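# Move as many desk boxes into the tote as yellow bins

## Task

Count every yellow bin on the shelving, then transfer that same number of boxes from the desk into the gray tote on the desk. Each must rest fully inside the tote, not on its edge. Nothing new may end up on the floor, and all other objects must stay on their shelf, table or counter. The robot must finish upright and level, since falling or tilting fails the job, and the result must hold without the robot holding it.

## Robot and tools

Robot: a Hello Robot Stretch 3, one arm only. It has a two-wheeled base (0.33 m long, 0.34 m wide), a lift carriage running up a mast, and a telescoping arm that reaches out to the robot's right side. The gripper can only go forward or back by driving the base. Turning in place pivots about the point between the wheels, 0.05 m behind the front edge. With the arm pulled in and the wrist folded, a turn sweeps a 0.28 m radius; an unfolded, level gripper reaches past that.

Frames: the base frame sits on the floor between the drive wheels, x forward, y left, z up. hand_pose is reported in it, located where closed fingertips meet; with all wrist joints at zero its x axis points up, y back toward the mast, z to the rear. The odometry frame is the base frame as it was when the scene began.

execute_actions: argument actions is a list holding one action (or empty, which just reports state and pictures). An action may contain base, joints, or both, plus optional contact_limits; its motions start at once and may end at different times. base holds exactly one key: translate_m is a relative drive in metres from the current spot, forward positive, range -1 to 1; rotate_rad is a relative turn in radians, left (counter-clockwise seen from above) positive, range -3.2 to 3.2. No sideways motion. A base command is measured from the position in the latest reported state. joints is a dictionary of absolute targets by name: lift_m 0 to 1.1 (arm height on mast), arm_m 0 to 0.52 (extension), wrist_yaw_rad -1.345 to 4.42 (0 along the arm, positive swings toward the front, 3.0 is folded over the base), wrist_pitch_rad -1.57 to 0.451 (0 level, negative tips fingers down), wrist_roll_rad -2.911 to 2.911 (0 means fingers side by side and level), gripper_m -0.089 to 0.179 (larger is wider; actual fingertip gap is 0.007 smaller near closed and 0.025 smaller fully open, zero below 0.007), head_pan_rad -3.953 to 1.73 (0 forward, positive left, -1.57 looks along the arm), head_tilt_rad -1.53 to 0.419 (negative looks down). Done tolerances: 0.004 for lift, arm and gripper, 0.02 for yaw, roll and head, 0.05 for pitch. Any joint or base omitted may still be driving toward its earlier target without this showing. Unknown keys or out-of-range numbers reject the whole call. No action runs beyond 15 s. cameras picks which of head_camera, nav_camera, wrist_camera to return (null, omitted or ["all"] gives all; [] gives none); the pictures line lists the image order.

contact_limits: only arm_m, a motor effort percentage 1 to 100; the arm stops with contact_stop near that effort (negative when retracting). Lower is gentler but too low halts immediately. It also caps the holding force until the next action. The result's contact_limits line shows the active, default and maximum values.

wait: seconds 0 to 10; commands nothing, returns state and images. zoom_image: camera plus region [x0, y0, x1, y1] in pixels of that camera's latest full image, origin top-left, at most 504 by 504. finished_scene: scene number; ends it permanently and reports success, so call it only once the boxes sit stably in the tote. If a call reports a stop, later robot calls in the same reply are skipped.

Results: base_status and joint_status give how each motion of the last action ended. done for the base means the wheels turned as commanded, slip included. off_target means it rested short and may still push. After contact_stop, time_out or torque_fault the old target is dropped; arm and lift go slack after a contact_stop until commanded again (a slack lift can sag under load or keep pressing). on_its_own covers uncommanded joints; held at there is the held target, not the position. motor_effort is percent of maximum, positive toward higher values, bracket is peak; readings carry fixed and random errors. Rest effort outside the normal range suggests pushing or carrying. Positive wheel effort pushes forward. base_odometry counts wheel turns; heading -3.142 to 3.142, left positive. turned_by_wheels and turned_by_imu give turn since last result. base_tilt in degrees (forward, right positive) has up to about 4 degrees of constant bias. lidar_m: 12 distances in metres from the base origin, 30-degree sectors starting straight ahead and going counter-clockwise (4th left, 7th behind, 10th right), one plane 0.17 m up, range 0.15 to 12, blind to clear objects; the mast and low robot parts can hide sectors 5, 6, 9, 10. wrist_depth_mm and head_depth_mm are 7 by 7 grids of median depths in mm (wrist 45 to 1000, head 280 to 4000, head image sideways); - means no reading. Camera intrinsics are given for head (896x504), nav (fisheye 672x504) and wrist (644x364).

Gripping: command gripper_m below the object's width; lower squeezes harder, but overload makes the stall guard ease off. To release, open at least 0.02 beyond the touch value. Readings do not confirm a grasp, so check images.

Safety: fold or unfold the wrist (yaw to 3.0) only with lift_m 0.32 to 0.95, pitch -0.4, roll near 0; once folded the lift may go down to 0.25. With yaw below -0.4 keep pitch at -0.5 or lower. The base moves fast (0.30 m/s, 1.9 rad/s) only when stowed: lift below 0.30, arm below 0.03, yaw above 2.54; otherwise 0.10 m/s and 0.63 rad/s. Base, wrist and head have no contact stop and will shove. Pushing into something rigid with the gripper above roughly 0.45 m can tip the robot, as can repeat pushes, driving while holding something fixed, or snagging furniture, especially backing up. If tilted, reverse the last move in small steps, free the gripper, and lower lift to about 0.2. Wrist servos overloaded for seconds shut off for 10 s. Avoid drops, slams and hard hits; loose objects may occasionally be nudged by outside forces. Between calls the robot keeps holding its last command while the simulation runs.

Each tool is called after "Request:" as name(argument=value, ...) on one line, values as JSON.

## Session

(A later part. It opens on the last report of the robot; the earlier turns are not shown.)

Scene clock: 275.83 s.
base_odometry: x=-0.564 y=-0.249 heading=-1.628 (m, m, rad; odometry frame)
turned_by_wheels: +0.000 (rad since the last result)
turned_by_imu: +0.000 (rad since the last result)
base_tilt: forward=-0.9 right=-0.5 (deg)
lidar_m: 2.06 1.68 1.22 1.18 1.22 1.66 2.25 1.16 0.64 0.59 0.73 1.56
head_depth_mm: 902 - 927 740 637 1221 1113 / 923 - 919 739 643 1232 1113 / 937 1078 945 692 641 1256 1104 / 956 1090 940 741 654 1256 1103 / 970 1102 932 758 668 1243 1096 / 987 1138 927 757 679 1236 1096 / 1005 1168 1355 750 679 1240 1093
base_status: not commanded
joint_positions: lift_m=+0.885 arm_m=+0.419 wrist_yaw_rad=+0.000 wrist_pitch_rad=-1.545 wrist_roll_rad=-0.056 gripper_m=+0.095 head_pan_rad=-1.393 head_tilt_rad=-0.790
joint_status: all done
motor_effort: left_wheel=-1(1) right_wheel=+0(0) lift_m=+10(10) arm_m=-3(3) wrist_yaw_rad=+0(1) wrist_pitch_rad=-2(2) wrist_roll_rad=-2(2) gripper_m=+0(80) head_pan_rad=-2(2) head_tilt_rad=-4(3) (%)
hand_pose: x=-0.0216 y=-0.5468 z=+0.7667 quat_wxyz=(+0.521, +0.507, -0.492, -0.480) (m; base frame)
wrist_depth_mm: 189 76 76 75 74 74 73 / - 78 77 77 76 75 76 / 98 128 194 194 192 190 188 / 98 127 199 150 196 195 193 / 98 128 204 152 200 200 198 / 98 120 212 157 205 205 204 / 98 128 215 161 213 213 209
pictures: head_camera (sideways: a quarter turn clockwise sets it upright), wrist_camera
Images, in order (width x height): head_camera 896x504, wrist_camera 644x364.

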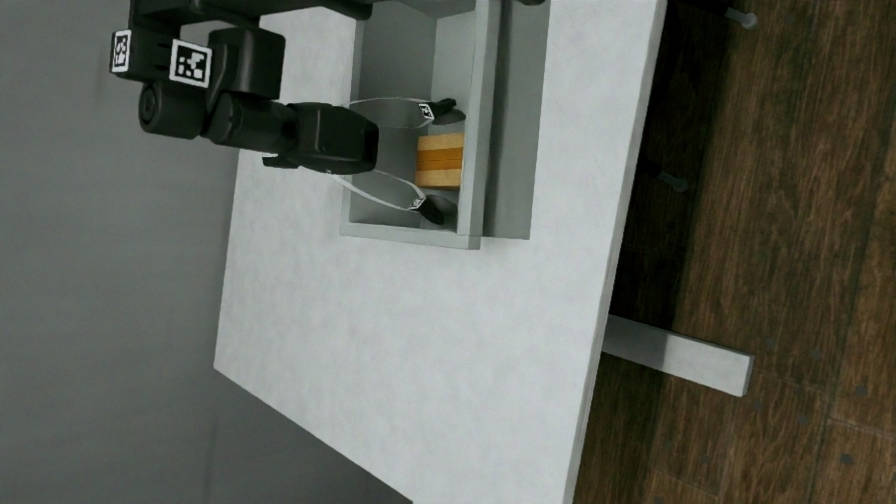

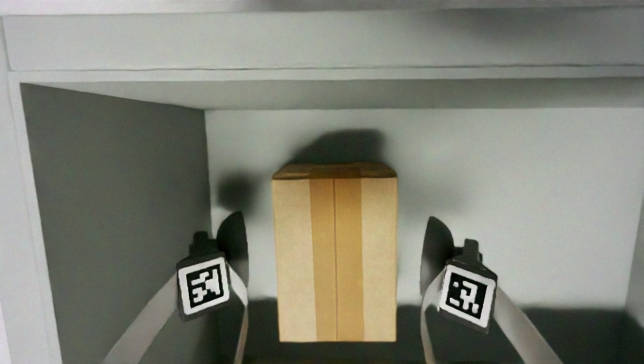

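Request:
execute_actions(actions=[{"joints": {"lift_m": 0.96}}], cameras=[])

Request:
execute_actions(actions=[{"base": {"translate_m": -0.50}, "joints": {"lift_m": 1.02, "wrist_roll_rad": 0.0, "arm_m": 0.40, "gripper_m": 0.12}}], cameras=["wrist_camera", "nav_camera"])

Scene clock: 294.30 s.
base_odometry: x=-0.564 y=-0.249 heading=-1.628 (m, m, rad; odometry frame)
turned_by_wheels: +0.000 (rad since the last result)
turned_by_imu: +0.000 (rad since the last result)
base_tilt: forward=-0.9 right=-0.5 (deg)
lidar_m: 2.06 1.67 1.22 1.18 1.22 1.67 2.25 1.16 0.64 0.59 0.73 1.56
head_depth_mm: - 1084 956 741 636 1213 1109 / 898 - 921 741 644 1240 1110 / 939 1078 945 693 642 1248 1103 / 957 1083 941 743 654 1248 1103 / 977 1105 936 757 667 1241 1101 / 989 1141 931 755 680 1235 1092 / 1012 1182 1358 752 680 1243 1089
base_status: not commanded
joint_positions: lift_m=+0.959 arm_m=+0.419 wrist_yaw_rad=+0.000 wrist_pitch_rad=-1.545 wrist_roll_rad=-0.056 gripper_m=+0.095 head_pan_rad=-1.393 head_tilt_rad=-0.790
joint_status: all done
motor_effort: left_wheel=-2(1) right_wheel=+0(0) lift_m=+38(40) arm_m=-3(3) wrist_yaw_rad=-1(1) wrist_pitch_rad=-2(2) wrist_roll_rad=-2(2) gripper_m=+1(1) head_pan_rad=-3(3) head_tilt_rad=-4(4) (%)
hand_pose: x=-0.0216 y=-0.5468 z=+0.8411 quat_wxyz=(+0.521, +0.507, -0.492, -0.480) (m; base frame)
wrist_depth_mm: 263 260 258 257 253 251 249 / 269 266 152 149 149 147 144 / 276 271 214 266 264 262 216 / 284 280 241 224 271 268 225 / 292 288 279 229 276 274 227 / 302 297 287 282 285 282 226 / 311 305 218 239 239 239 217
pictures: none
No camera images: the call's "cameras" was empty. Leave "cameras" out to get every camera's image.

Scene clock: 300.23 s.
base_odometry: x=-0.535 y=+0.250 heading=-1.628 (m, m, rad; odometry frame)
turned_by_wheels: +0.000 (rad since the last result)
turned_by_imu: +0.002 (rad since the last result)
base_tilt: forward=-0.9 right=-0.4 (deg)
lidar_m: 2.56 1.67 1.22 1.18 1.22 1.81 1.74 1.60 0.80 0.52 0.70 1.01
head_depth_mm: - 1044 960 770 646 1218 1111 / 914 - 952 767 644 1239 1109 / 945 1082 946 714 641 1259 1103 / 956 1086 941 762 654 1249 1100 / 975 1105 935 757 667 1247 1102 / 995 1118 904 735 666 1246 1097 / 1012 1127 806 696 678 1241 1092
base_status: done
joint_positions: lift_m=+1.019 arm_m=+0.400 wrist_yaw_rad=+0.000 wrist_pitch_rad=-1.545 wrist_roll_rad=-0.004 gripper_m=+0.120 head_pan_rad=-1.393 head_tilt_rad=-0.790
joint_status: all done
motor_effort: left_wheel=-1(5) right_wheel=+1(4) lift_m=+38(38) arm_m=-3(3) wrist_yaw_rad=+0(1) wrist_pitch_rad=-2(2) wrist_roll_rad=+1(3) gripper_m=+0(81) head_pan_rad=-3(4) head_tilt_rad=-3(4) (%)
hand_pose: x=-0.0216 y=-0.5278 z=+0.9012 quat_wxyz=(+0.507, +0.494, -0.505, -0.493) (m; base frame)
wrist_depth_mm: 320 316 314 312 309 299 302 / 326 326 322 317 315 312 312 / 334 334 331 327 326 322 319 / 339 342 342 288 335 329 327 / 353 351 349 340 343 288 335 / 365 363 358 355 353 320 346 / - - 369 366 362 361 354
pictures: nav_camera (sideways: a quarter turn counterclockwise sets it upright), wrist_camera
Images, in order (width x height): nav_camera 672x504, wrist_camera 644x364.

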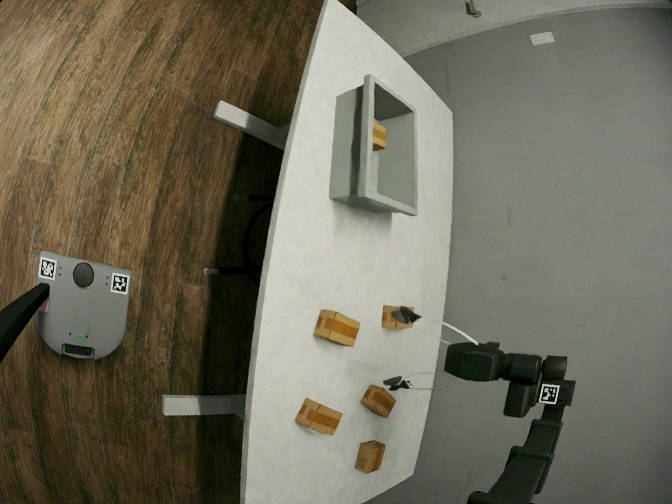

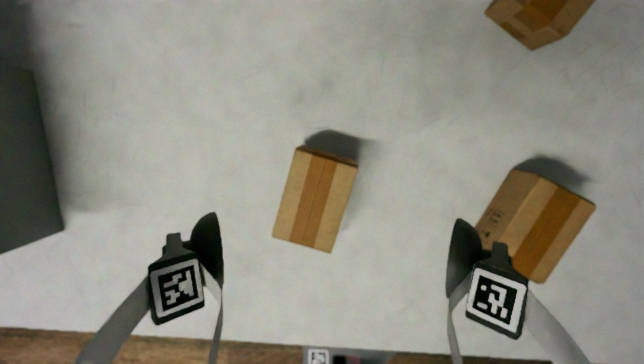

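Request:
execute_actions(actions=[{"base": {"translate_m": 0.017}, "joints": {"arm_m": 0.403, "wrist_roll_rad": 0.28, "gripper_m": 0.12, "lift_m": 0.876}}], cameras=["wrist_camera"])

Scene clock: 308.10 s.
base_odometry: x=-0.536 y=+0.233 heading=-1.628 (m, m, rad; odometry frame)
turned_by_wheels: +0.000 (rad since the last result)
turned_by_imu: +0.000 (rad since the last result)
base_tilt: forward=-0.9 right=-0.5 (deg)
lidar_m: 2.55 1.68 1.22 1.18 1.22 1.83 1.76 1.60 0.81 0.52 0.70 1.00
head_depth_mm: 909 - 925 770 646 1240 1106 / 925 - 907 767 644 1242 1106 / 940 1085 964 705 642 1258 1103 / 960 1088 941 760 653 1233 1106 / 976 1100 934 759 667 1244 1099 / 991 1110 900 720 666 1239 1099 / 1014 1126 808 696 676 1236 1089
base_status: done
joint_positions: lift_m=+0.877 arm_m=+0.403 wrist_yaw_rad=+0.000 wrist_pitch_rad=-1.545 wrist_roll_rad=+0.276 gripper_m=+0.120 head_pan_rad=-1.393 head_tilt_rad=-0.790
joint_status: all done
motor_effort: left_wheel=-1(2) right_wheel=+1(4) lift_m=+9(35) arm_m=+5(6) wrist_yaw_rad=-1(0) wrist_pitch_rad=-2(2) wrist_roll_rad=+0(2) gripper_m=+1(1) head_pan_rad=-4(2) head_tilt_rad=-4(4) (%)
hand_pose: x=-0.0216 y=-0.5302 z=+0.7587 quat_wxyz=(+0.432, +0.421, -0.571, -0.557) (m; base frame)
wrist_depth_mm: 184 182 182 179 178 176 174 / 189 187 185 184 182 181 179 / 193 193 191 188 187 185 183 / 200 197 196 150 191 190 188 / 205 202 200 148 195 194 192 / 211 209 207 152 201 199 199 / 217 216 213 156 207 208 204
pictures: wrist_camera
Images, in order (width x height): wrist_camera 644x364.

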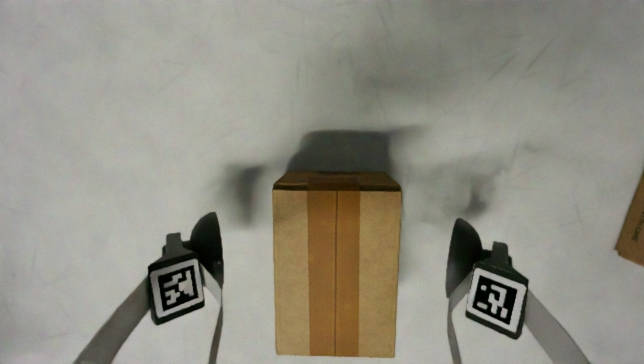

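Request:
execute_actions(actions=[{"joints": {"gripper_m": 0.013}}], cameras=[])

Request:
execute_actions(actions=[{"joints": {"lift_m": 0.93}}], cameras=["wrist_camera"])

Request:
execute_actions(actions=[{"base": {"translate_m": 0.369}, "joints": {"lift_m": 1.02, "wrist_roll_rad": -0.06, "arm_m": 0.426}}], cameras=["wrist_camera", "head_camera"])

Scene clock: 314.93 s.
base_odometry: x=-0.536 y=+0.233 heading=-1.628 (m, m, rad; odometry frame)
turned_by_wheels: +0.000 (rad since the last result)
turned_by_imu: +0.000 (rad since the last result)
base_tilt: forward=-0.9 right=-0.4 (deg)
lidar_m: 2.54 1.67 1.22 1.17 1.22 1.83 1.76 1.60 0.81 0.52 0.70 1.00
head_depth_mm: 911 - 925 772 646 1239 1107 / 926 - 908 769 646 1242 1111 / 941 1084 978 697 643 1255 1107 / 957 1091 939 761 654 1239 1103 / 974 1103 933 760 666 1250 1098 / 992 1112 899 719 666 1239 1098 / 1012 1125 807 695 677 1239 1093
base_status: not commanded
joint_positions: lift_m=+0.877 arm_m=+0.403 wrist_yaw_rad=+0.000 wrist_pitch_rad=-1.545 wrist_roll_rad=+0.276 gripper_m=+0.014 head_pan_rad=-1.393 head_tilt_rad=-0.790
joint_status: all done
motor_effort: left_wheel=-1(1) right_wheel=+1(1) lift_m=+9(9) arm_m=+5(5) wrist_yaw_rad=+0(0) wrist_pitch_rad=-2(2) wrist_roll_rad=+0(1) gripper_m=-18(91) head_pan_rad=-3(3) head_tilt_rad=-4(4) (%)
hand_pose: x=-0.0216 y=-0.5302 z=+0.7587 quat_wxyz=(+0.432, +0.421, -0.571, -0.557) (m; base frame)
wrist_depth_mm: 184 182 181 179 178 176 175 / 189 187 185 183 182 180 179 / 194 192 190 188 187 185 184 / 199 197 196 150 190 190 187 / 205 203 201 144 194 195 192 / 211 209 - 148 148 200 198 / 217 216 214 153 208 206 205
pictures: none
No camera images: the call's "cameras" was empty. Leave "cameras" out to get every camera's image.

Scene clock: 316.27 s.
base_odometry: x=-0.536 y=+0.233 heading=-1.628 (m, m, rad; odometry frame)
turned_by_wheels: +0.000 (rad since the last result)
turned_by_imu: +0.000 (rad since the last result)
base_tilt: forward=-0.9 right=-0.4 (deg)
lidar_m: 2.55 1.68 1.22 1.18 1.22 1.83 1.76 1.60 0.81 0.52 0.70 1.00
head_depth_mm: 881 1044 954 773 646 1237 1110 / 910 - 894 744 645 1238 1113 / 939 1083 900 690 642 1261 1105 / 956 1086 941 763 654 1231 1099 / 974 1103 933 757 666 1252 1099 / 991 1118 898 716 665 1245 1088 / 1014 1121 803 697 679 1239 1097
base_status: not commanded
joint_positions: lift_m=+0.929 arm_m=+0.403 wrist_yaw_rad=+0.000 wrist_pitch_rad=-1.545 wrist_roll_rad=+0.276 gripper_m=+0.014 head_pan_rad=-1.393 head_tilt_rad=-0.790
joint_status: all done
motor_effort: left_wheel=-2(1) right_wheel=+1(1) lift_m=+38(40) arm_m=+4(5) wrist_yaw_rad=-1(1) wrist_pitch_rad=-2(2) wrist_roll_rad=+1(1) gripper_m=-18(18) head_pan_rad=-4(2) head_tilt_rad=-3(3) (%)
hand_pose: x=-0.0216 y=-0.5302 z=+0.8111 quat_wxyz=(+0.432, +0.421, -0.571, -0.557) (m; base frame)
wrist_depth_mm: 233 233 229 228 225 224 222 / 239 239 236 233 231 229 228 / 247 244 242 239 237 236 231 / 253 251 248 150 241 242 214 / 261 258 255 144 247 248 216 / 269 266 - 148 148 255 252 / 275 273 271 153 264 263 260
pictures: wrist_camera
Images, in order (width x height): wrist_camera 644x364.

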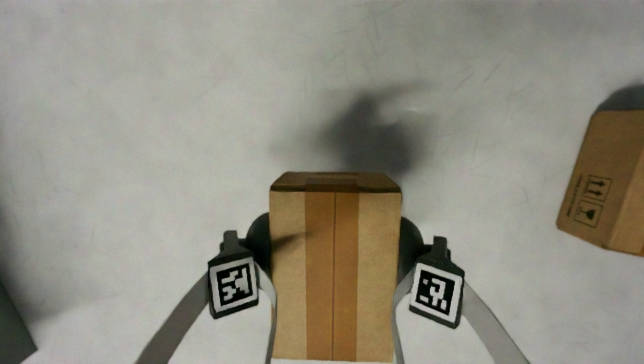

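Scene clock: 320.90 s.
base_odometry: x=-0.558 y=-0.135 heading=-1.628 (m, m, rad; odometry frame)
turned_by_wheels: +0.000 (rad since the last result)
turned_by_imu: -0.001 (rad since the last result)
base_tilt: forward=-0.9 right=-0.5 (deg)
lidar_m: 2.18 1.68 1.22 1.18 1.22 2.21 2.13 1.07 0.58 0.58 0.77 1.56
head_depth_mm: - 1041 956 770 647 1215 1112 / 907 - 955 641 644 1259 1108 / 939 1082 944 759 644 1257 1107 / 955 1088 941 667 654 1256 1105 / 970 1097 933 654 667 1252 1096 / 993 1115 930 755 678 1229 1093 / 1012 1159 923 752 679 1243 1091
base_status: done
joint_positions: lift_m=+1.019 arm_m=+0.426 wrist_yaw_rad=+0.000 wrist_pitch_rad=-1.545 wrist_roll_rad=-0.056 gripper_m=+0.014 head_pan_rad=-1.393 head_tilt_rad=-0.790
joint_status: all done
motor_effort: left_wheel=-1(3) right_wheel=+0(4) lift_m=+38(40) arm_m=+5(7) wrist_yaw_rad=+0(0) wrist_pitch_rad=-2(2) wrist_roll_rad=-2(2) gripper_m=-18(17) head_pan_rad=-3(3) head_tilt_rad=-4(3) (%)
hand_pose: x=-0.0216 y=-0.5532 z=+0.9011 quat_wxyz=(+0.521, +0.507, -0.492, -0.480) (m; base frame)
wrist_depth_mm: 319 318 316 312 309 306 303 / 325 321 317 316 313 313 311 / 228 292 326 324 252 321 318 / 241 293 289 150 221 327 326 / 247 311 292 144 217 339 335 / 303 293 - 148 147 349 346 / - 247 248 153 233 359 356
pictures: head_camera (sideways: a quarter turn clockwise sets it upright), wrist_camera
Images, in order (width x height): head_camera 896x504, wrist_camera 644x364.

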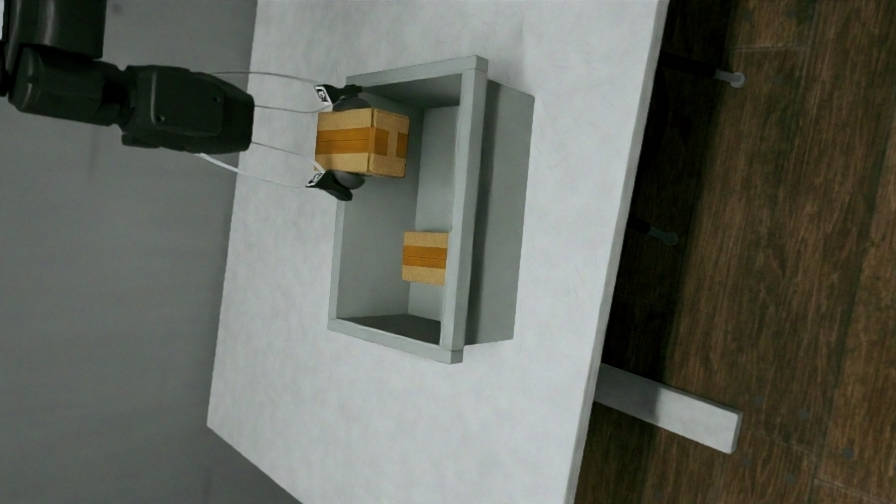

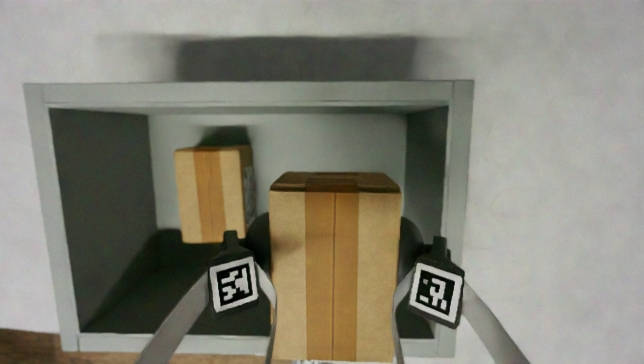

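Request:
execute_actions(actions=[{"joints": {"lift_m": 0.879}}], cameras=["wrist_camera"])

Request:
execute_actions(actions=[{"joints": {"gripper_m": 0.092}}], cameras=["wrist_camera"])

Request:
execute_actions(actions=[{"joints": {"lift_m": 1.0}}], cameras=["wrist_camera"])

Scene clock: 326.57 s.
base_odometry: x=-0.558 y=-0.135 heading=-1.628 (m, m, rad; odometry frame)
turned_by_wheels: +0.000 (rad since the last result)
turned_by_imu: +0.000 (rad since the last result)
base_tilt: forward=-0.9 right=-0.5 (deg)
lidar_m: 2.17 1.68 1.22 1.18 1.22 2.21 2.13 1.07 0.58 0.58 0.77 1.56
head_depth_mm: 903 - 940 771 647 1222 1117 / 925 - 923 645 645 1257 1111 / 936 1082 945 690 643 1254 1102 / 955 1086 944 667 654 1250 1102 / 975 1103 936 650 667 1244 1102 / 991 1116 931 753 682 1231 1090 / 1008 1162 923 750 677 1239 1092
base_status: not commanded
joint_positions: lift_m=+0.880 arm_m=+0.426 wrist_yaw_rad=+0.000 wrist_pitch_rad=-1.545 wrist_roll_rad=-0.056 gripper_m=+0.014 head_pan_rad=-1.393 head_tilt_rad=-0.790
joint_status: all done
motor_effort: left_wheel=-1(1) right_wheel=+0(0) lift_m=+9(35) arm_m=+5(5) wrist_yaw_rad=+0(1) wrist_pitch_rad=-2(2) wrist_roll_rad=-2(1) gripper_m=-17(18) head_pan_rad=-4(2) head_tilt_rad=-5(3) (%)
hand_pose: x=-0.0216 y=-0.5532 z=+0.7617 quat_wxyz=(+0.521, +0.507, -0.492, -0.480) (m; base frame)
wrist_depth_mm: - 71 71 70 69 69 68 / 118 95 95 96 96 97 82 / 194 192 190 188 187 138 90 / 148 148 195 150 191 138 90 / 152 151 200 144 194 138 90 / 156 155 - 149 147 138 90 / 204 214 213 152 206 128 90
pictures: wrist_camera
Images, in order (width x height): wrist_camera 644x364.

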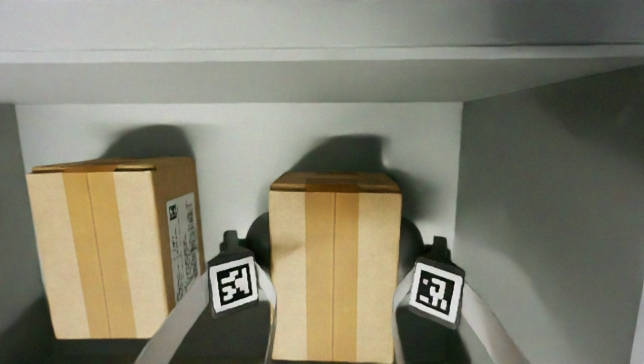

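Scene clock: 327.83 s.
base_odometry: x=-0.558 y=-0.135 heading=-1.628 (m, m, rad; odometry frame)
turned_by_wheels: +0.000 (rad since the last result)
turned_by_imu: +0.000 (rad since the last result)
base_tilt: forward=-0.9 right=-0.5 (deg)
lidar_m: 2.17 1.68 1.22 1.18 1.22 2.22 2.13 1.07 0.58 0.58 0.77 1.55
head_depth_mm: 905 - 939 771 647 1223 1106 / 921 - 923 644 644 1264 1106 / 943 1083 945 694 643 1257 1103 / 955 1089 946 666 655 1252 1103 / 975 1104 935 652 668 1246 1097 / 994 1112 926 755 680 1233 1095 / 1011 1163 926 753 679 1240 1095
base_status: not commanded
joint_positions: lift_m=+0.880 arm_m=+0.426 wrist_yaw_rad=+0.000 wrist_pitch_rad=-1.545 wrist_roll_rad=-0.056 gripper_m=+0.092 head_pan_rad=-1.393 head_tilt_rad=-0.790
joint_status: all done
motor_effort: left_wheel=-1(1) right_wheel=+0(0) lift_m=+10(10) arm_m=+4(5) wrist_yaw_rad=+0(1) wrist_pitch_rad=-2(2) wrist_roll_rad=-2(2) gripper_m=+1(79) head_pan_rad=-2(2) head_tilt_rad=-3(4) (%)
hand_pose: x=-0.0216 y=-0.5532 z=+0.7617 quat_wxyz=(+0.521, +0.507, -0.492, -0.480) (m; base frame)
wrist_depth_mm: - 71 71 70 70 69 68 / 118 95 95 95 96 97 82 / 193 192 190 189 187 138 90 / 149 148 195 150 191 138 90 / 152 151 199 147 195 138 90 / 157 155 207 151 201 124 90 / 212 214 213 156 207 149 90
pictures: wrist_camera
Images, in order (width x height): wrist_camera 644x364.

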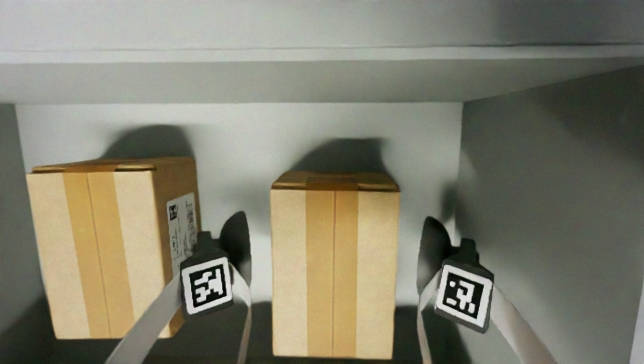

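Scene clock: 329.77 s.
base_odometry: x=-0.558 y=-0.135 heading=-1.628 (m, m, rad; odometry frame)
turned_by_wheels: +0.000 (rad since the last result)
turned_by_imu: +0.000 (rad since the last result)
base_tilt: forward=-0.9 right=-0.5 (deg)
lidar_m: 2.17 1.67 1.22 1.18 1.22 2.21 2.13 1.07 0.58 0.58 0.77 1.55
head_depth_mm: - 1041 958 771 647 1223 1113 / 913 - 949 660 645 1258 1108 / 942 1075 948 696 643 1258 1104 / 959 1085 939 668 656 1251 1099 / 970 1103 933 652 666 1248 1098 / 992 1113 932 755 679 1234 1094 / 1011 1160 924 752 681 1243 1093
base_status: not commanded
joint_positions: lift_m=+0.999 arm_m=+0.426 wrist_yaw_rad=+0.000 wrist_pitch_rad=-1.545 wrist_roll_rad=-0.056 gripper_m=+0.092 head_pan_rad=-1.393 head_tilt_rad=-0.790
joint_status: all done
motor_effort: left_wheel=-1(2) right_wheel=+0(0) lift_m=+38(40) arm_m=+4(4) wrist_yaw_rad=-1(1) wrist_pitch_rad=-2(2) wrist_roll_rad=-2(2) gripper_m=+0(0) head_pan_rad=-2(2) head_tilt_rad=-2(5) (%)
hand_pose: x=-0.0216 y=-0.5533 z=+0.8811 quat_wxyz=(+0.521, +0.507, -0.492, -0.480) (m; base frame)
wrist_depth_mm: 299 297 297 291 289 288 285 / 304 192 190 188 186 294 292 / 222 291 308 305 253 299 300 / 223 292 269 264 292 308 307 / 224 292 321 273 316 318 316 / 229 293 301 312 292 325 325 / 229 236 235 234 224 333 332
pictures: wrist_camera
Images, in order (width x height): wrist_camera 644x364.

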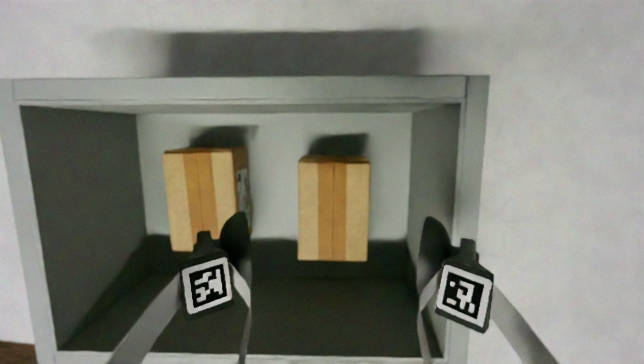

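Request:
execute_actions(actions=[{"base": {"translate_m": -0.36}, "joints": {"lift_m": 1.0, "wrist_roll_rad": 0.0, "arm_m": 0.50, "wrist_pitch_rad": -1.1, "gripper_m": 0.12, "head_pan_rad": -1.5, "head_tilt_rad": -0.65}}], cameras=["wrist_camera", "head_camera"])

Scene clock: 344.57 s.
base_odometry: x=-0.537 y=+0.224 heading=-1.628 (m, m, rad; odometry frame)
turned_by_wheels: +0.000 (rad since the last result)
turned_by_imu: +0.002 (rad since the last result)
base_tilt: forward=-0.9 right=-0.4 (deg)
lidar_m: 2.53 1.67 1.22 1.17 1.22 1.84 1.77 1.60 0.82 0.52 0.69 1.00
head_depth_mm: 879 1028 1110 850 675 614 1155 / 878 1052 1119 893 715 610 1148 / 898 - 1136 873 714 622 1146 / 919 1034 1127 856 709 621 1141 / 924 1041 1126 882 706 634 1140 / 930 1048 1140 876 703 633 1141 / 936 1064 1145 743 663 631 1136
base_status: done
joint_positions: lift_m=+0.999 arm_m=+0.500 wrist_yaw_rad=+0.000 wrist_pitch_rad=-1.110 wrist_roll_rad=-0.003 gripper_m=+0.120 head_pan_rad=-1.493 head_tilt_rad=-0.656
joint_status: all done
motor_effort: left_wheel=+0(6) right_wheel=+1(5) lift_m=+38(38) arm_m=+5(8) wrist_yaw_rad=+0(0) wrist_pitch_rad=+3(4) wrist_roll_rad=+0(2) gripper_m=+0(79) head_pan_rad=-2(11) head_tilt_rad=+1(13) (%)
hand_pose: x=-0.0216 y=-0.7370 z=+0.8977 quat_wxyz=(+0.602, +0.373, -0.600, -0.372) (m; base frame)
wrist_depth_mm: 413 407 408 404 402 400 395 / 392 390 387 383 381 379 376 / 372 369 369 367 364 362 359 / 355 354 350 348 348 346 345 / 342 339 336 290 332 334 331 / 326 325 319 317 320 278 271 / 314 310 309 307 307 304 299
pictures: head_camera (sideways: a quarter turn clockwise sets it upright), wrist_camera
Images, in order (width x height): head_camera 896x504, wrist_camera 644x364.

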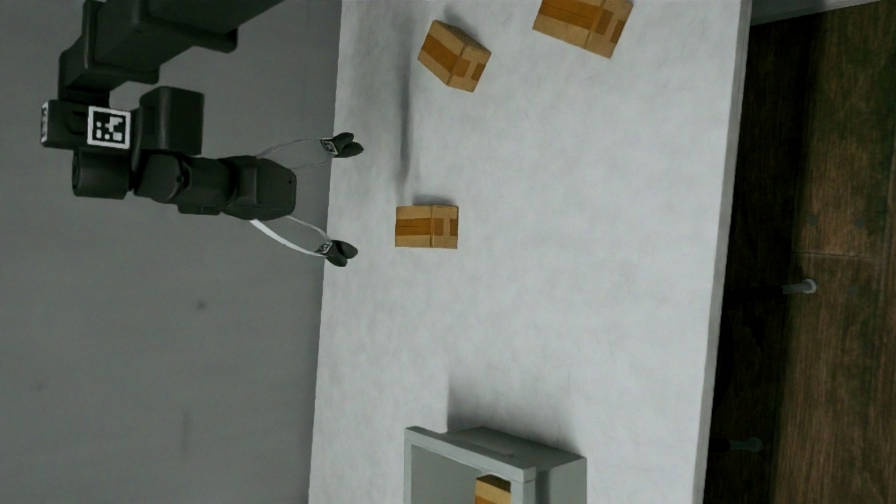

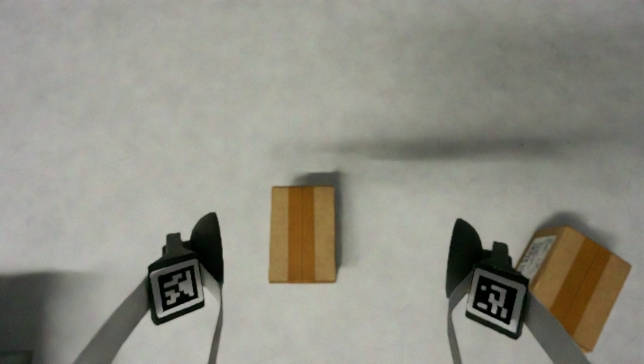

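Request:
execute_actions(actions=[{"base": {"translate_m": 0.028}, "joints": {"arm_m": 0.52, "wrist_pitch_rad": -1.05, "gripper_m": 0.12, "lift_m": 0.855}}], cameras=["wrist_camera", "head_camera"])

Scene clock: 357.13 s.
base_odometry: x=-0.538 y=+0.196 heading=-1.628 (m, m, rad; odometry frame)
turned_by_wheels: +0.000 (rad since the last result)
turned_by_imu: +0.000 (rad since the last result)
base_tilt: forward=-0.9 right=-0.5 (deg)
lidar_m: 2.51 1.67 1.22 1.17 1.22 1.87 1.80 1.60 0.84 0.51 0.68 0.97
head_depth_mm: 904 1011 1116 - - 612 1152 / 905 999 1093 895 716 611 1148 / 911 1005 - 859 713 622 1146 / 919 1035 1133 859 709 620 1146 / 925 1042 1130 880 706 634 1145 / 933 1051 1138 820 704 633 1137 / 940 1067 1147 758 654 632 1140
base_status: done
joint_positions: lift_m=+0.856 arm_m=+0.520 wrist_yaw_rad=+0.000 wrist_pitch_rad=-1.061 wrist_roll_rad=-0.003 gripper_m=+0.120 head_pan_rad=-1.493 head_tilt_rad=-0.655
joint_status: all done
motor_effort: left_wheel=-2(3) right_wheel=+0(6) lift_m=+9(36) arm_m=+5(4) wrist_yaw_rad=-1(0) wrist_pitch_rad=+4(5) wrist_roll_rad=+1(0) gripper_m=+0(1) head_pan_rad=-2(3) head_tilt_rad=+1(1) (%)
hand_pose: x=-0.0216 y=-0.7686 z=+0.7590 quat_wxyz=(+0.611, +0.359, -0.609, -0.358) (m; base frame)
wrist_depth_mm: 255 253 252 250 249 248 245 / 239 238 236 234 234 233 231 / 226 225 223 222 221 219 218 / 214 212 210 157 209 207 207 / 202 201 200 150 197 199 197 / 192 192 190 142 185 188 187 / 184 182 181 136 177 178 178
pictures: head_camera (sideways: a quarter turn clockwise sets it upright), wrist_camera
Images, in order (width x height): head_camera 896x504, wrist_camera 644x364.

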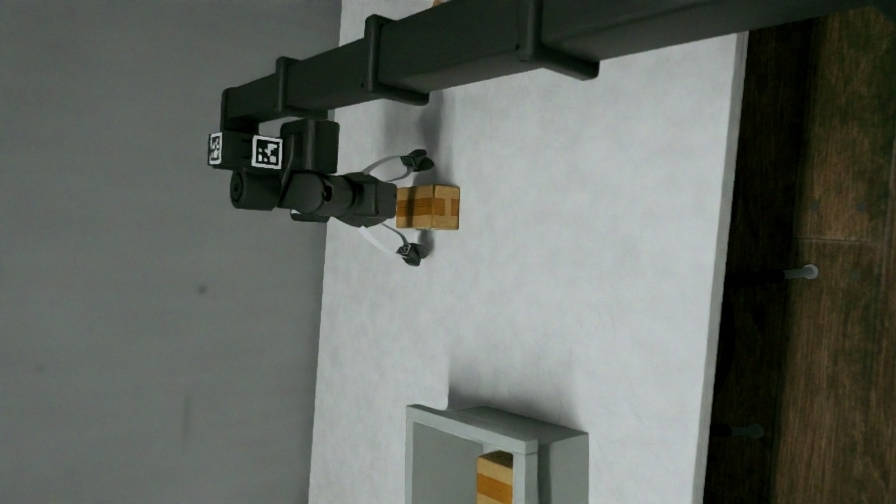

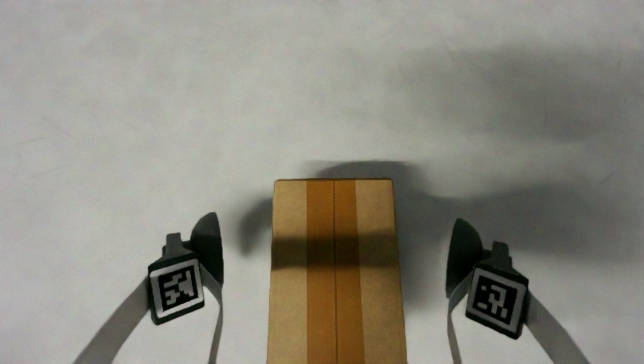

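Request:
execute_actions(actions=[{"joints": {"gripper_m": 0.013, "arm_m": 0.512}}], cameras=["wrist_camera"])

Request:
execute_actions(actions=[{"joints": {"lift_m": 0.92}}], cameras=["wrist_camera", "head_camera"])

Scene clock: 362.03 s.
base_odometry: x=-0.538 y=+0.196 heading=-1.628 (m, m, rad; odometry frame)
turned_by_wheels: +0.000 (rad since the last result)
turned_by_imu: +0.000 (rad since the last result)
base_tilt: forward=-0.9 right=-0.4 (deg)
lidar_m: 2.50 1.68 1.22 1.18 1.22 1.87 1.80 1.60 0.84 0.52 0.68 0.98
head_depth_mm: 898 1008 1122 - - 611 1157 / 906 1000 - 880 715 612 1151 / 915 1011 - 860 714 623 1151 / 917 1037 1131 856 710 621 1151 / 928 1042 1128 879 707 634 1134 / 933 1050 1140 820 703 631 1136 / 935 1062 1148 759 652 629 1140
base_status: not commanded
joint_positions: lift_m=+0.856 arm_m=+0.512 wrist_yaw_rad=+0.000 wrist_pitch_rad=-1.061 wrist_roll_rad=-0.003 gripper_m=+0.014 head_pan_rad=-1.493 head_tilt_rad=-0.655
joint_status: all done
motor_effort: left_wheel=-2(2) right_wheel=+1(0) lift_m=+9(9) arm_m=-2(4) wrist_yaw_rad=-1(1) wrist_pitch_rad=+4(3) wrist_roll_rad=+1(0) gripper_m=-17(91) head_pan_rad=-3(2) head_tilt_rad=+2(3) (%)
hand_pose: x=-0.0216 y=-0.7612 z=+0.7590 quat_wxyz=(+0.611, +0.358, -0.609, -0.358) (m; base frame)
wrist_depth_mm: 253 253 252 251 248 246 246 / 238 238 237 236 234 232 231 / 225 225 223 221 221 219 218 / 213 213 211 153 206 207 206 / 202 201 201 146 197 197 196 / 192 191 - 139 138 188 186 / 183 182 181 133 176 179 178
pictures: wrist_camera
Images, in order (width x height): wrist_camera 644x364.

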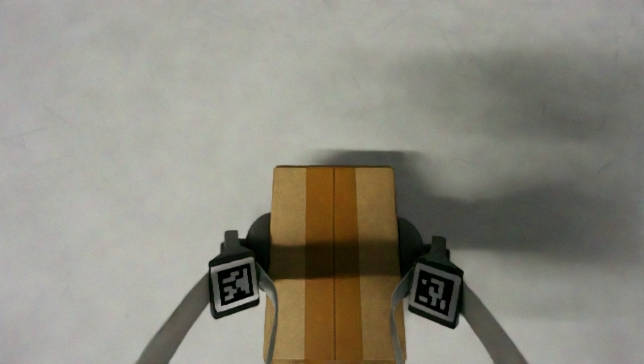

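Scene clock: 363.47 s.
base_odometry: x=-0.538 y=+0.196 heading=-1.628 (m, m, rad; odometry frame)
turned_by_wheels: +0.000 (rad since the last result)
turned_by_imu: +0.000 (rad since the last result)
base_tilt: forward=-0.9 right=-0.4 (deg)
lidar_m: 2.50 1.68 1.22 1.17 1.22 1.87 1.80 1.60 0.84 0.52 0.68 0.97
head_depth_mm: 901 998 - 839 707 613 1157 / 907 982 1123 898 714 611 1152 / 910 991 1093 859 711 623 1150 / 917 1036 1125 886 709 621 1144 / 922 1045 1123 879 706 634 1141 / 931 1051 1143 819 702 631 1135 / 938 1057 1144 757 653 630 1141
base_status: not commanded
joint_positions: lift_m=+0.919 arm_m=+0.512 wrist_yaw_rad=+0.000 wrist_pitch_rad=-1.061 wrist_roll_rad=-0.003 gripper_m=+0.014 head_pan_rad=-1.493 head_tilt_rad=-0.655
joint_status: all done
motor_effort: left_wheel=-1(1) right_wheel=+0(0) lift_m=+39(41) arm_m=-3(3) wrist_yaw_rad=+0(1) wrist_pitch_rad=+3(3) wrist_roll_rad=+1(1) gripper_m=-19(17) head_pan_rad=-3(2) head_tilt_rad=+2(2) (%)
hand_pose: x=-0.0216 y=-0.7612 z=+0.8225 quat_wxyz=(+0.611, +0.358, -0.609, -0.358) (m; base frame)
wrist_depth_mm: 334 332 330 327 326 326 322 / 314 314 310 309 307 304 303 / 296 294 293 292 290 288 286 / 280 278 277 153 272 273 272 / 265 264 264 146 259 259 257 / 252 251 - 138 138 248 245 / 240 240 238 133 232 234 231
pictures: head_camera (sideways: a quarter turn clockwise sets it upright), wrist_camera
Images, in order (width x height): head_camera 896x504, wrist_camera 644x364.

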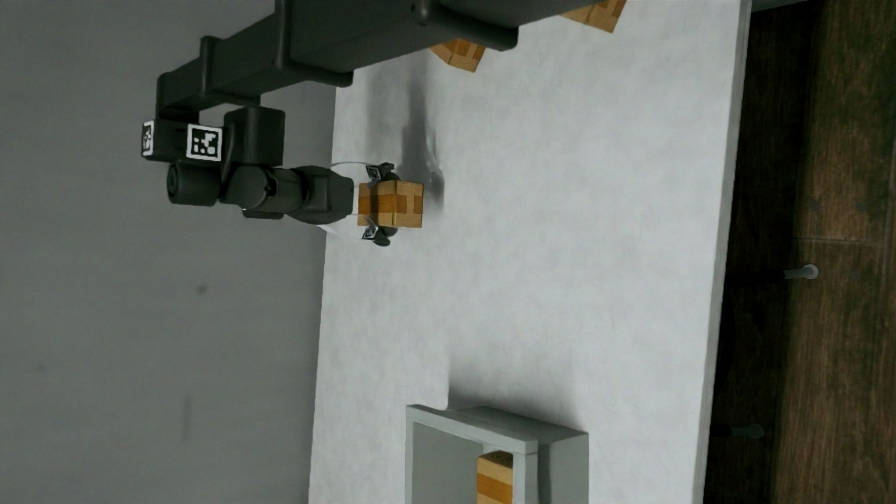

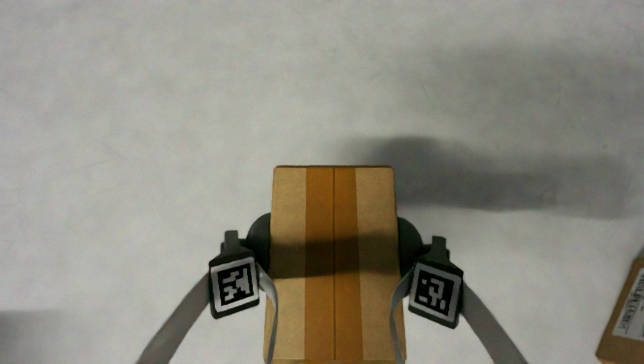

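Request:
execute_actions(actions=[{"base": {"translate_m": 0.332}, "joints": {"lift_m": 1.0, "arm_m": 0.301, "head_pan_rad": -1.4, "head_tilt_rad": -0.8}}], cameras=["wrist_camera", "head_camera"])

Scene clock: 371.83 s.
base_odometry: x=-0.558 y=-0.135 heading=-1.629 (m, m, rad; odometry frame)
turned_by_wheels: +0.000 (rad since the last result)
turned_by_imu: +0.000 (rad since the last result)
base_tilt: forward=-1.0 right=-0.4 (deg)
lidar_m: 2.17 1.68 1.22 1.17 1.22 2.21 2.13 1.07 0.58 0.58 0.77 1.56
head_depth_mm: - 1094 954 772 646 1243 1111 / 913 - 733 646 644 1236 1109 / 939 1082 746 657 643 1255 1110 / 955 1088 943 666 654 1258 1098 / 969 1094 937 668 667 1252 1098 / 986 1115 928 753 666 1242 1094 / 1009 1155 926 751 679 1242 1091
base_status: done
joint_positions: lift_m=+0.999 arm_m=+0.301 wrist_yaw_rad=+0.000 wrist_pitch_rad=-1.061 wrist_roll_rad=-0.003 gripper_m=+0.014 head_pan_rad=-1.407 head_tilt_rad=-0.790
joint_status: all done
motor_effort: left_wheel=-1(3) right_wheel=+0(4) lift_m=+38(38) arm_m=-2(3) wrist_yaw_rad=+0(1) wrist_pitch_rad=+4(4) wrist_roll_rad=+1(0) gripper_m=-17(17) head_pan_rad=+3(13) head_tilt_rad=-4(13) (%)
hand_pose: x=-0.0216 y=-0.5502 z=+0.9025 quat_wxyz=(+0.611, +0.358, -0.609, -0.358) (m; base frame)
wrist_depth_mm: 435 434 427 427 425 424 422 / 412 408 404 400 402 399 396 / 388 383 383 379 378 372 375 / 303 281 297 153 241 354 353 / 242 299 291 145 220 339 337 / 232 294 - 139 138 322 320 / 220 288 305 132 206 304 306
pictures: head_camera (sideways: a quarter turn clockwise sets it upright), wrist_camera
Images, in order (width x height): head_camera 896x504, wrist_camera 644x364.

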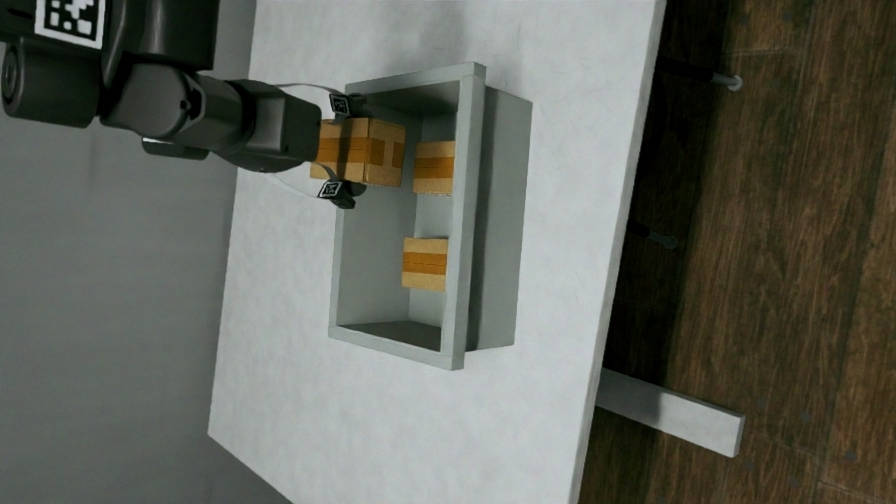

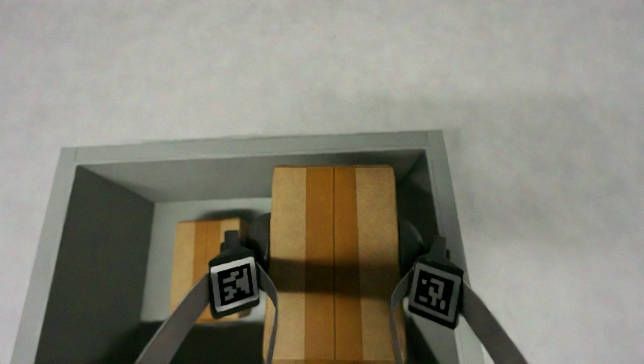

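Request:
execute_actions(actions=[{"joints": {"lift_m": 0.909}}], cameras=["wrist_camera", "head_camera"])

Scene clock: 377.87 s.
base_odometry: x=-0.558 y=-0.135 heading=-1.629 (m, m, rad; odometry frame)
turned_by_wheels: +0.000 (rad since the last result)
turned_by_imu: +0.000 (rad since the last result)
base_tilt: forward=-0.9 right=-0.5 (deg)
lidar_m: 2.17 1.68 1.22 1.18 1.22 2.21 2.13 1.07 0.58 0.58 0.77 1.56
head_depth_mm: 911 - 894 774 648 1238 1112 / 924 1005 - 641 644 1235 1110 / 940 1077 960 647 644 1256 1104 / 953 1088 942 665 653 1260 1102 / 970 1095 934 667 668 1248 1105 / 987 1109 929 753 667 1233 1093 / 999 1151 924 749 682 1239 1091
base_status: not commanded
joint_positions: lift_m=+0.910 arm_m=+0.301 wrist_yaw_rad=+0.000 wrist_pitch_rad=-1.061 wrist_roll_rad=-0.003 gripper_m=+0.014 head_pan_rad=-1.407 head_tilt_rad=-0.790
joint_status: all done
motor_effort: left_wheel=-1(2) right_wheel=+0(0) lift_m=+9(37) arm_m=-3(3) wrist_yaw_rad=-1(0) wrist_pitch_rad=+3(3) wrist_roll_rad=+1(0) gripper_m=-17(18) head_pan_rad=+4(3) head_tilt_rad=-4(4) (%)
hand_pose: x=-0.0216 y=-0.5502 z=+0.8130 quat_wxyz=(+0.611, +0.358, -0.609, -0.358) (m; base frame)
wrist_depth_mm: 324 322 319 320 314 315 313 / 163 163 161 162 161 169 294 / 193 196 201 206 210 159 277 / 226 261 262 153 217 149 262 / 225 203 207 146 197 140 250 / 222 194 - 139 138 141 237 / 220 187 227 132 205 133 225
pictures: head_camera (sideways: a quarter turn clockwise sets it upright), wrist_camera
Images, in order (width x height): head_camera 896x504, wrist_camera 644x364.

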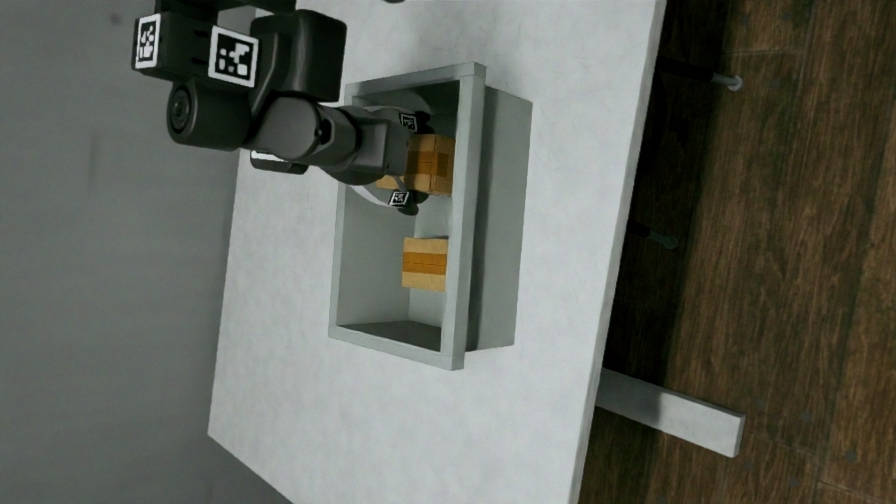

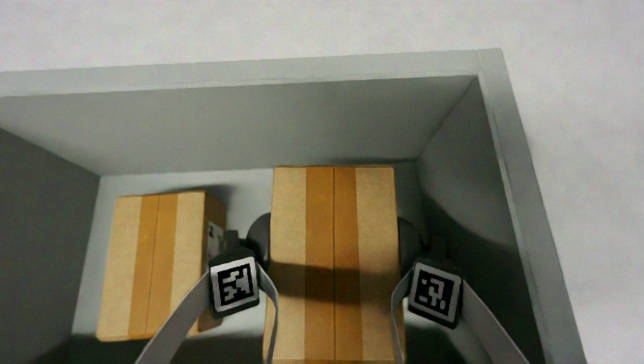

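Request:
execute_actions(actions=[{"joints": {"lift_m": 0.904, "gripper_m": 0.092}}], cameras=["wrist_camera"])

Request:
execute_actions(actions=[{"joints": {"lift_m": 0.985}}], cameras=["wrist_camera", "head_camera"])

Scene clock: 382.03 s.
base_odometry: x=-0.558 y=-0.135 heading=-1.629 (m, m, rad; odometry frame)
turned_by_wheels: +0.000 (rad since the last result)
turned_by_imu: +0.000 (rad since the last result)
base_tilt: forward=-0.9 right=-0.5 (deg)
lidar_m: 2.17 1.68 1.22 1.18 1.22 2.21 2.13 1.07 0.58 0.58 0.77 1.56
head_depth_mm: 911 - 894 771 646 1237 1114 / 926 1016 - 641 645 1235 1113 / 940 1079 962 650 642 1252 1106 / 955 1088 942 664 654 1258 1098 / 972 1097 936 668 668 1248 1099 / 987 1116 930 755 665 1237 1099 / 1003 1151 926 753 679 1245 1092
base_status: not commanded
joint_positions: lift_m=+0.905 arm_m=+0.301 wrist_yaw_rad=+0.000 wrist_pitch_rad=-1.057 wrist_roll_rad=-0.003 gripper_m=+0.092 head_pan_rad=-1.407 head_tilt_rad=-0.790
joint_status: all done
motor_effort: left_wheel=-1(2) right_wheel=+0(0) lift_m=+8(11) arm_m=-2(3) wrist_yaw_rad=+0(0) wrist_pitch_rad=+2(3) wrist_roll_rad=+1(0) gripper_m=+0(79) head_pan_rad=+3(2) head_tilt_rad=-3(4) (%)
hand_pose: x=-0.0216 y=-0.5512 z=+0.8085 quat_wxyz=(+0.612, +0.357, -0.609, -0.356) (m; base frame)
wrist_depth_mm: 319 317 315 315 311 311 308 / 158 158 158 158 157 157 290 / 190 194 199 204 207 158 273 / 227 257 258 154 217 148 259 / 224 199 231 147 197 140 245 / 222 189 229 139 141 128 232 / 220 183 220 133 204 155 218
pictures: wrist_camera
Images, in order (width x height): wrist_camera 644x364.

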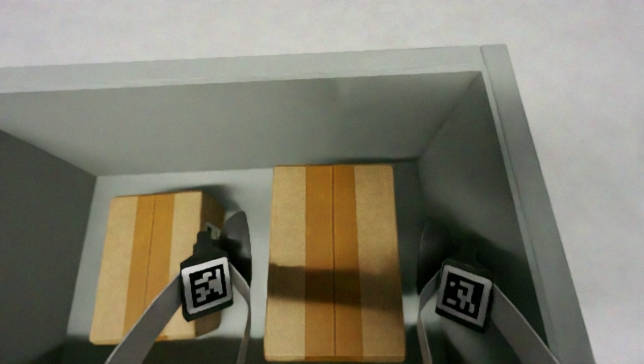

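Scene clock: 383.60 s.
base_odometry: x=-0.558 y=-0.135 heading=-1.629 (m, m, rad; odometry frame)
turned_by_wheels: +0.000 (rad since the last result)
turned_by_imu: +0.000 (rad since the last result)
base_tilt: forward=-0.9 right=-0.5 (deg)
lidar_m: 2.18 1.68 1.22 1.18 1.22 2.21 2.13 1.07 0.58 0.58 0.77 1.56
head_depth_mm: - - 960 773 648 1243 1110 / 893 - 920 647 645 1240 1105 / 939 1083 946 651 645 1255 1105 / 955 1086 941 664 654 1250 1105 / 974 1100 933 668 668 1243 1104 / 987 1114 933 752 666 1239 1096 / 1003 1153 925 751 678 1237 1095
base_status: not commanded
joint_positions: lift_m=+0.984 arm_m=+0.301 wrist_yaw_rad=+0.000 wrist_pitch_rad=-1.057 wrist_roll_rad=-0.003 gripper_m=+0.092 head_pan_rad=-1.407 head_tilt_rad=-0.790
joint_status: all done
motor_effort: left_wheel=-1(1) right_wheel=+0(0) lift_m=+38(39) arm_m=-2(2) wrist_yaw_rad=-1(0) wrist_pitch_rad=+2(2) wrist_roll_rad=+1(0) gripper_m=+0(0) head_pan_rad=+3(4) head_tilt_rad=-4(3) (%)
hand_pose: x=-0.0216 y=-0.5512 z=+0.8879 quat_wxyz=(+0.612, +0.357, -0.609, -0.356) (m; base frame)
wrist_depth_mm: 420 417 414 412 410 408 407 / 392 392 392 389 385 383 379 / 370 368 366 235 241 362 359 / 237 277 291 303 262 344 339 / 225 298 324 226 316 324 320 / 223 292 308 213 294 308 308 / 220 285 294 287 286 290 292
pictures: head_camera (sideways: a quarter turn clockwise sets it upright), wrist_camera
Images, in order (width x height): head_camera 896x504, wrist_camera 644x364.

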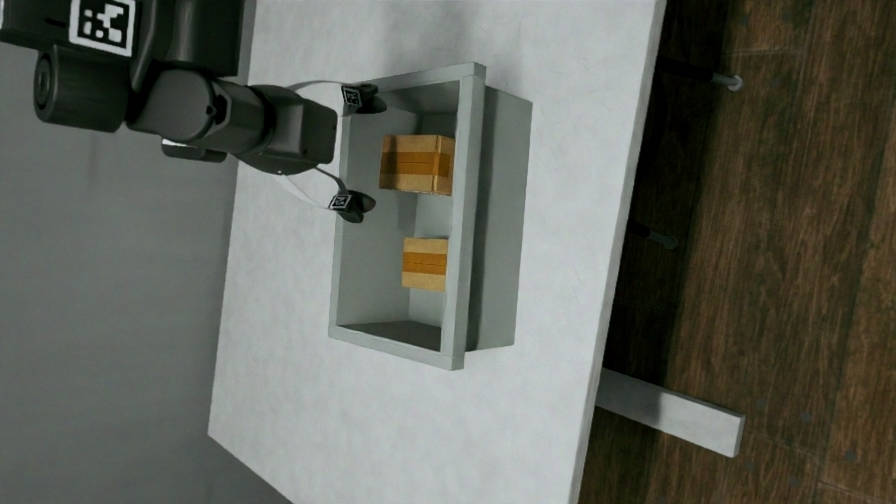

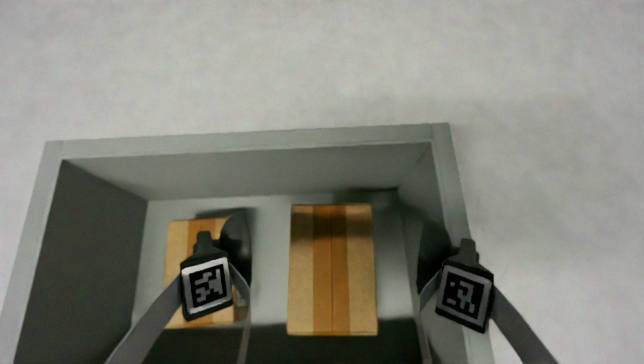

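Request:
execute_actions(actions=[{"base": {"translate_m": -0.578}, "joints": {"lift_m": 1.02, "wrist_roll_rad": 0.45, "arm_m": 0.385, "wrist_pitch_rad": -1.55, "gripper_m": 0.12}}], cameras=["wrist_camera", "nav_camera"])

Scene clock: 394.23 s.
base_odometry: x=-0.524 y=+0.442 heading=-1.629 (m, m, rad; odometry frame)
turned_by_wheels: +0.000 (rad since the last result)
turned_by_imu: +0.002 (rad since the last result)
base_tilt: forward=-0.9 right=-0.5 (deg)
lidar_m: 2.75 1.67 1.22 1.17 1.22 1.61 1.55 1.60 0.72 1.12 0.59 0.83
head_depth_mm: - 1048 958 772 646 1225 1109 / - - 952 766 643 1211 1107 / 942 1077 947 741 642 1252 1104 / 958 1090 942 760 652 1252 1107 / 969 1104 936 759 654 1243 1097 / 989 1121 932 756 666 1247 1098 / 1004 1115 925 754 677 1243 1095
base_status: done
joint_positions: lift_m=+1.019 arm_m=+0.385 wrist_yaw_rad=+0.000 wrist_pitch_rad=-1.542 wrist_roll_rad=+0.447 gripper_m=+0.120 head_pan_rad=-1.407 head_tilt_rad=-0.790
joint_status: all done
motor_effort: left_wheel=-2(7) right_wheel=+0(4) lift_m=+38(38) arm_m=+5(5) wrist_yaw_rad=+0(0) wrist_pitch_rad=-2(2) wrist_roll_rad=+1(2) gripper_m=+0(81) head_pan_rad=+3(5) head_tilt_rad=-5(4) (%)
hand_pose: x=-0.0217 y=-0.5129 z=+0.9011 quat_wxyz=(+0.382, +0.371, -0.606, -0.590) (m; base frame)
wrist_depth_mm: 322 318 274 312 310 305 303 / 329 325 322 320 317 314 311 / 338 335 330 328 324 320 318 / 349 344 343 287 331 330 326 / 358 355 350 296 342 336 333 / 367 362 358 354 351 - - / 377 372 367 366 - - -
pictures: nav_camera (sideways: a quarter turn counterclockwise sets it upright), wrist_camera
Images, in order (width x height): nav_camera 672x504, wrist_camera 644x364.

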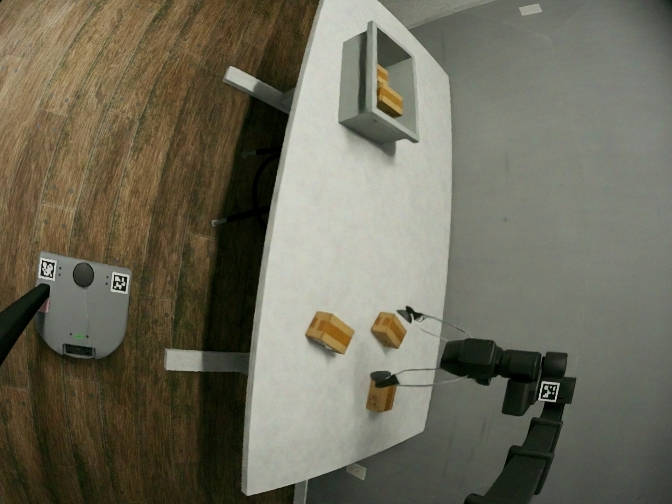

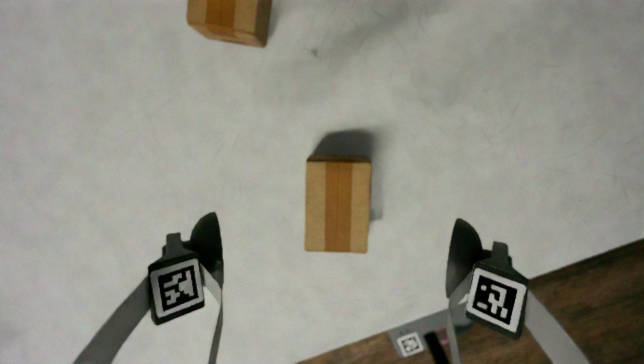

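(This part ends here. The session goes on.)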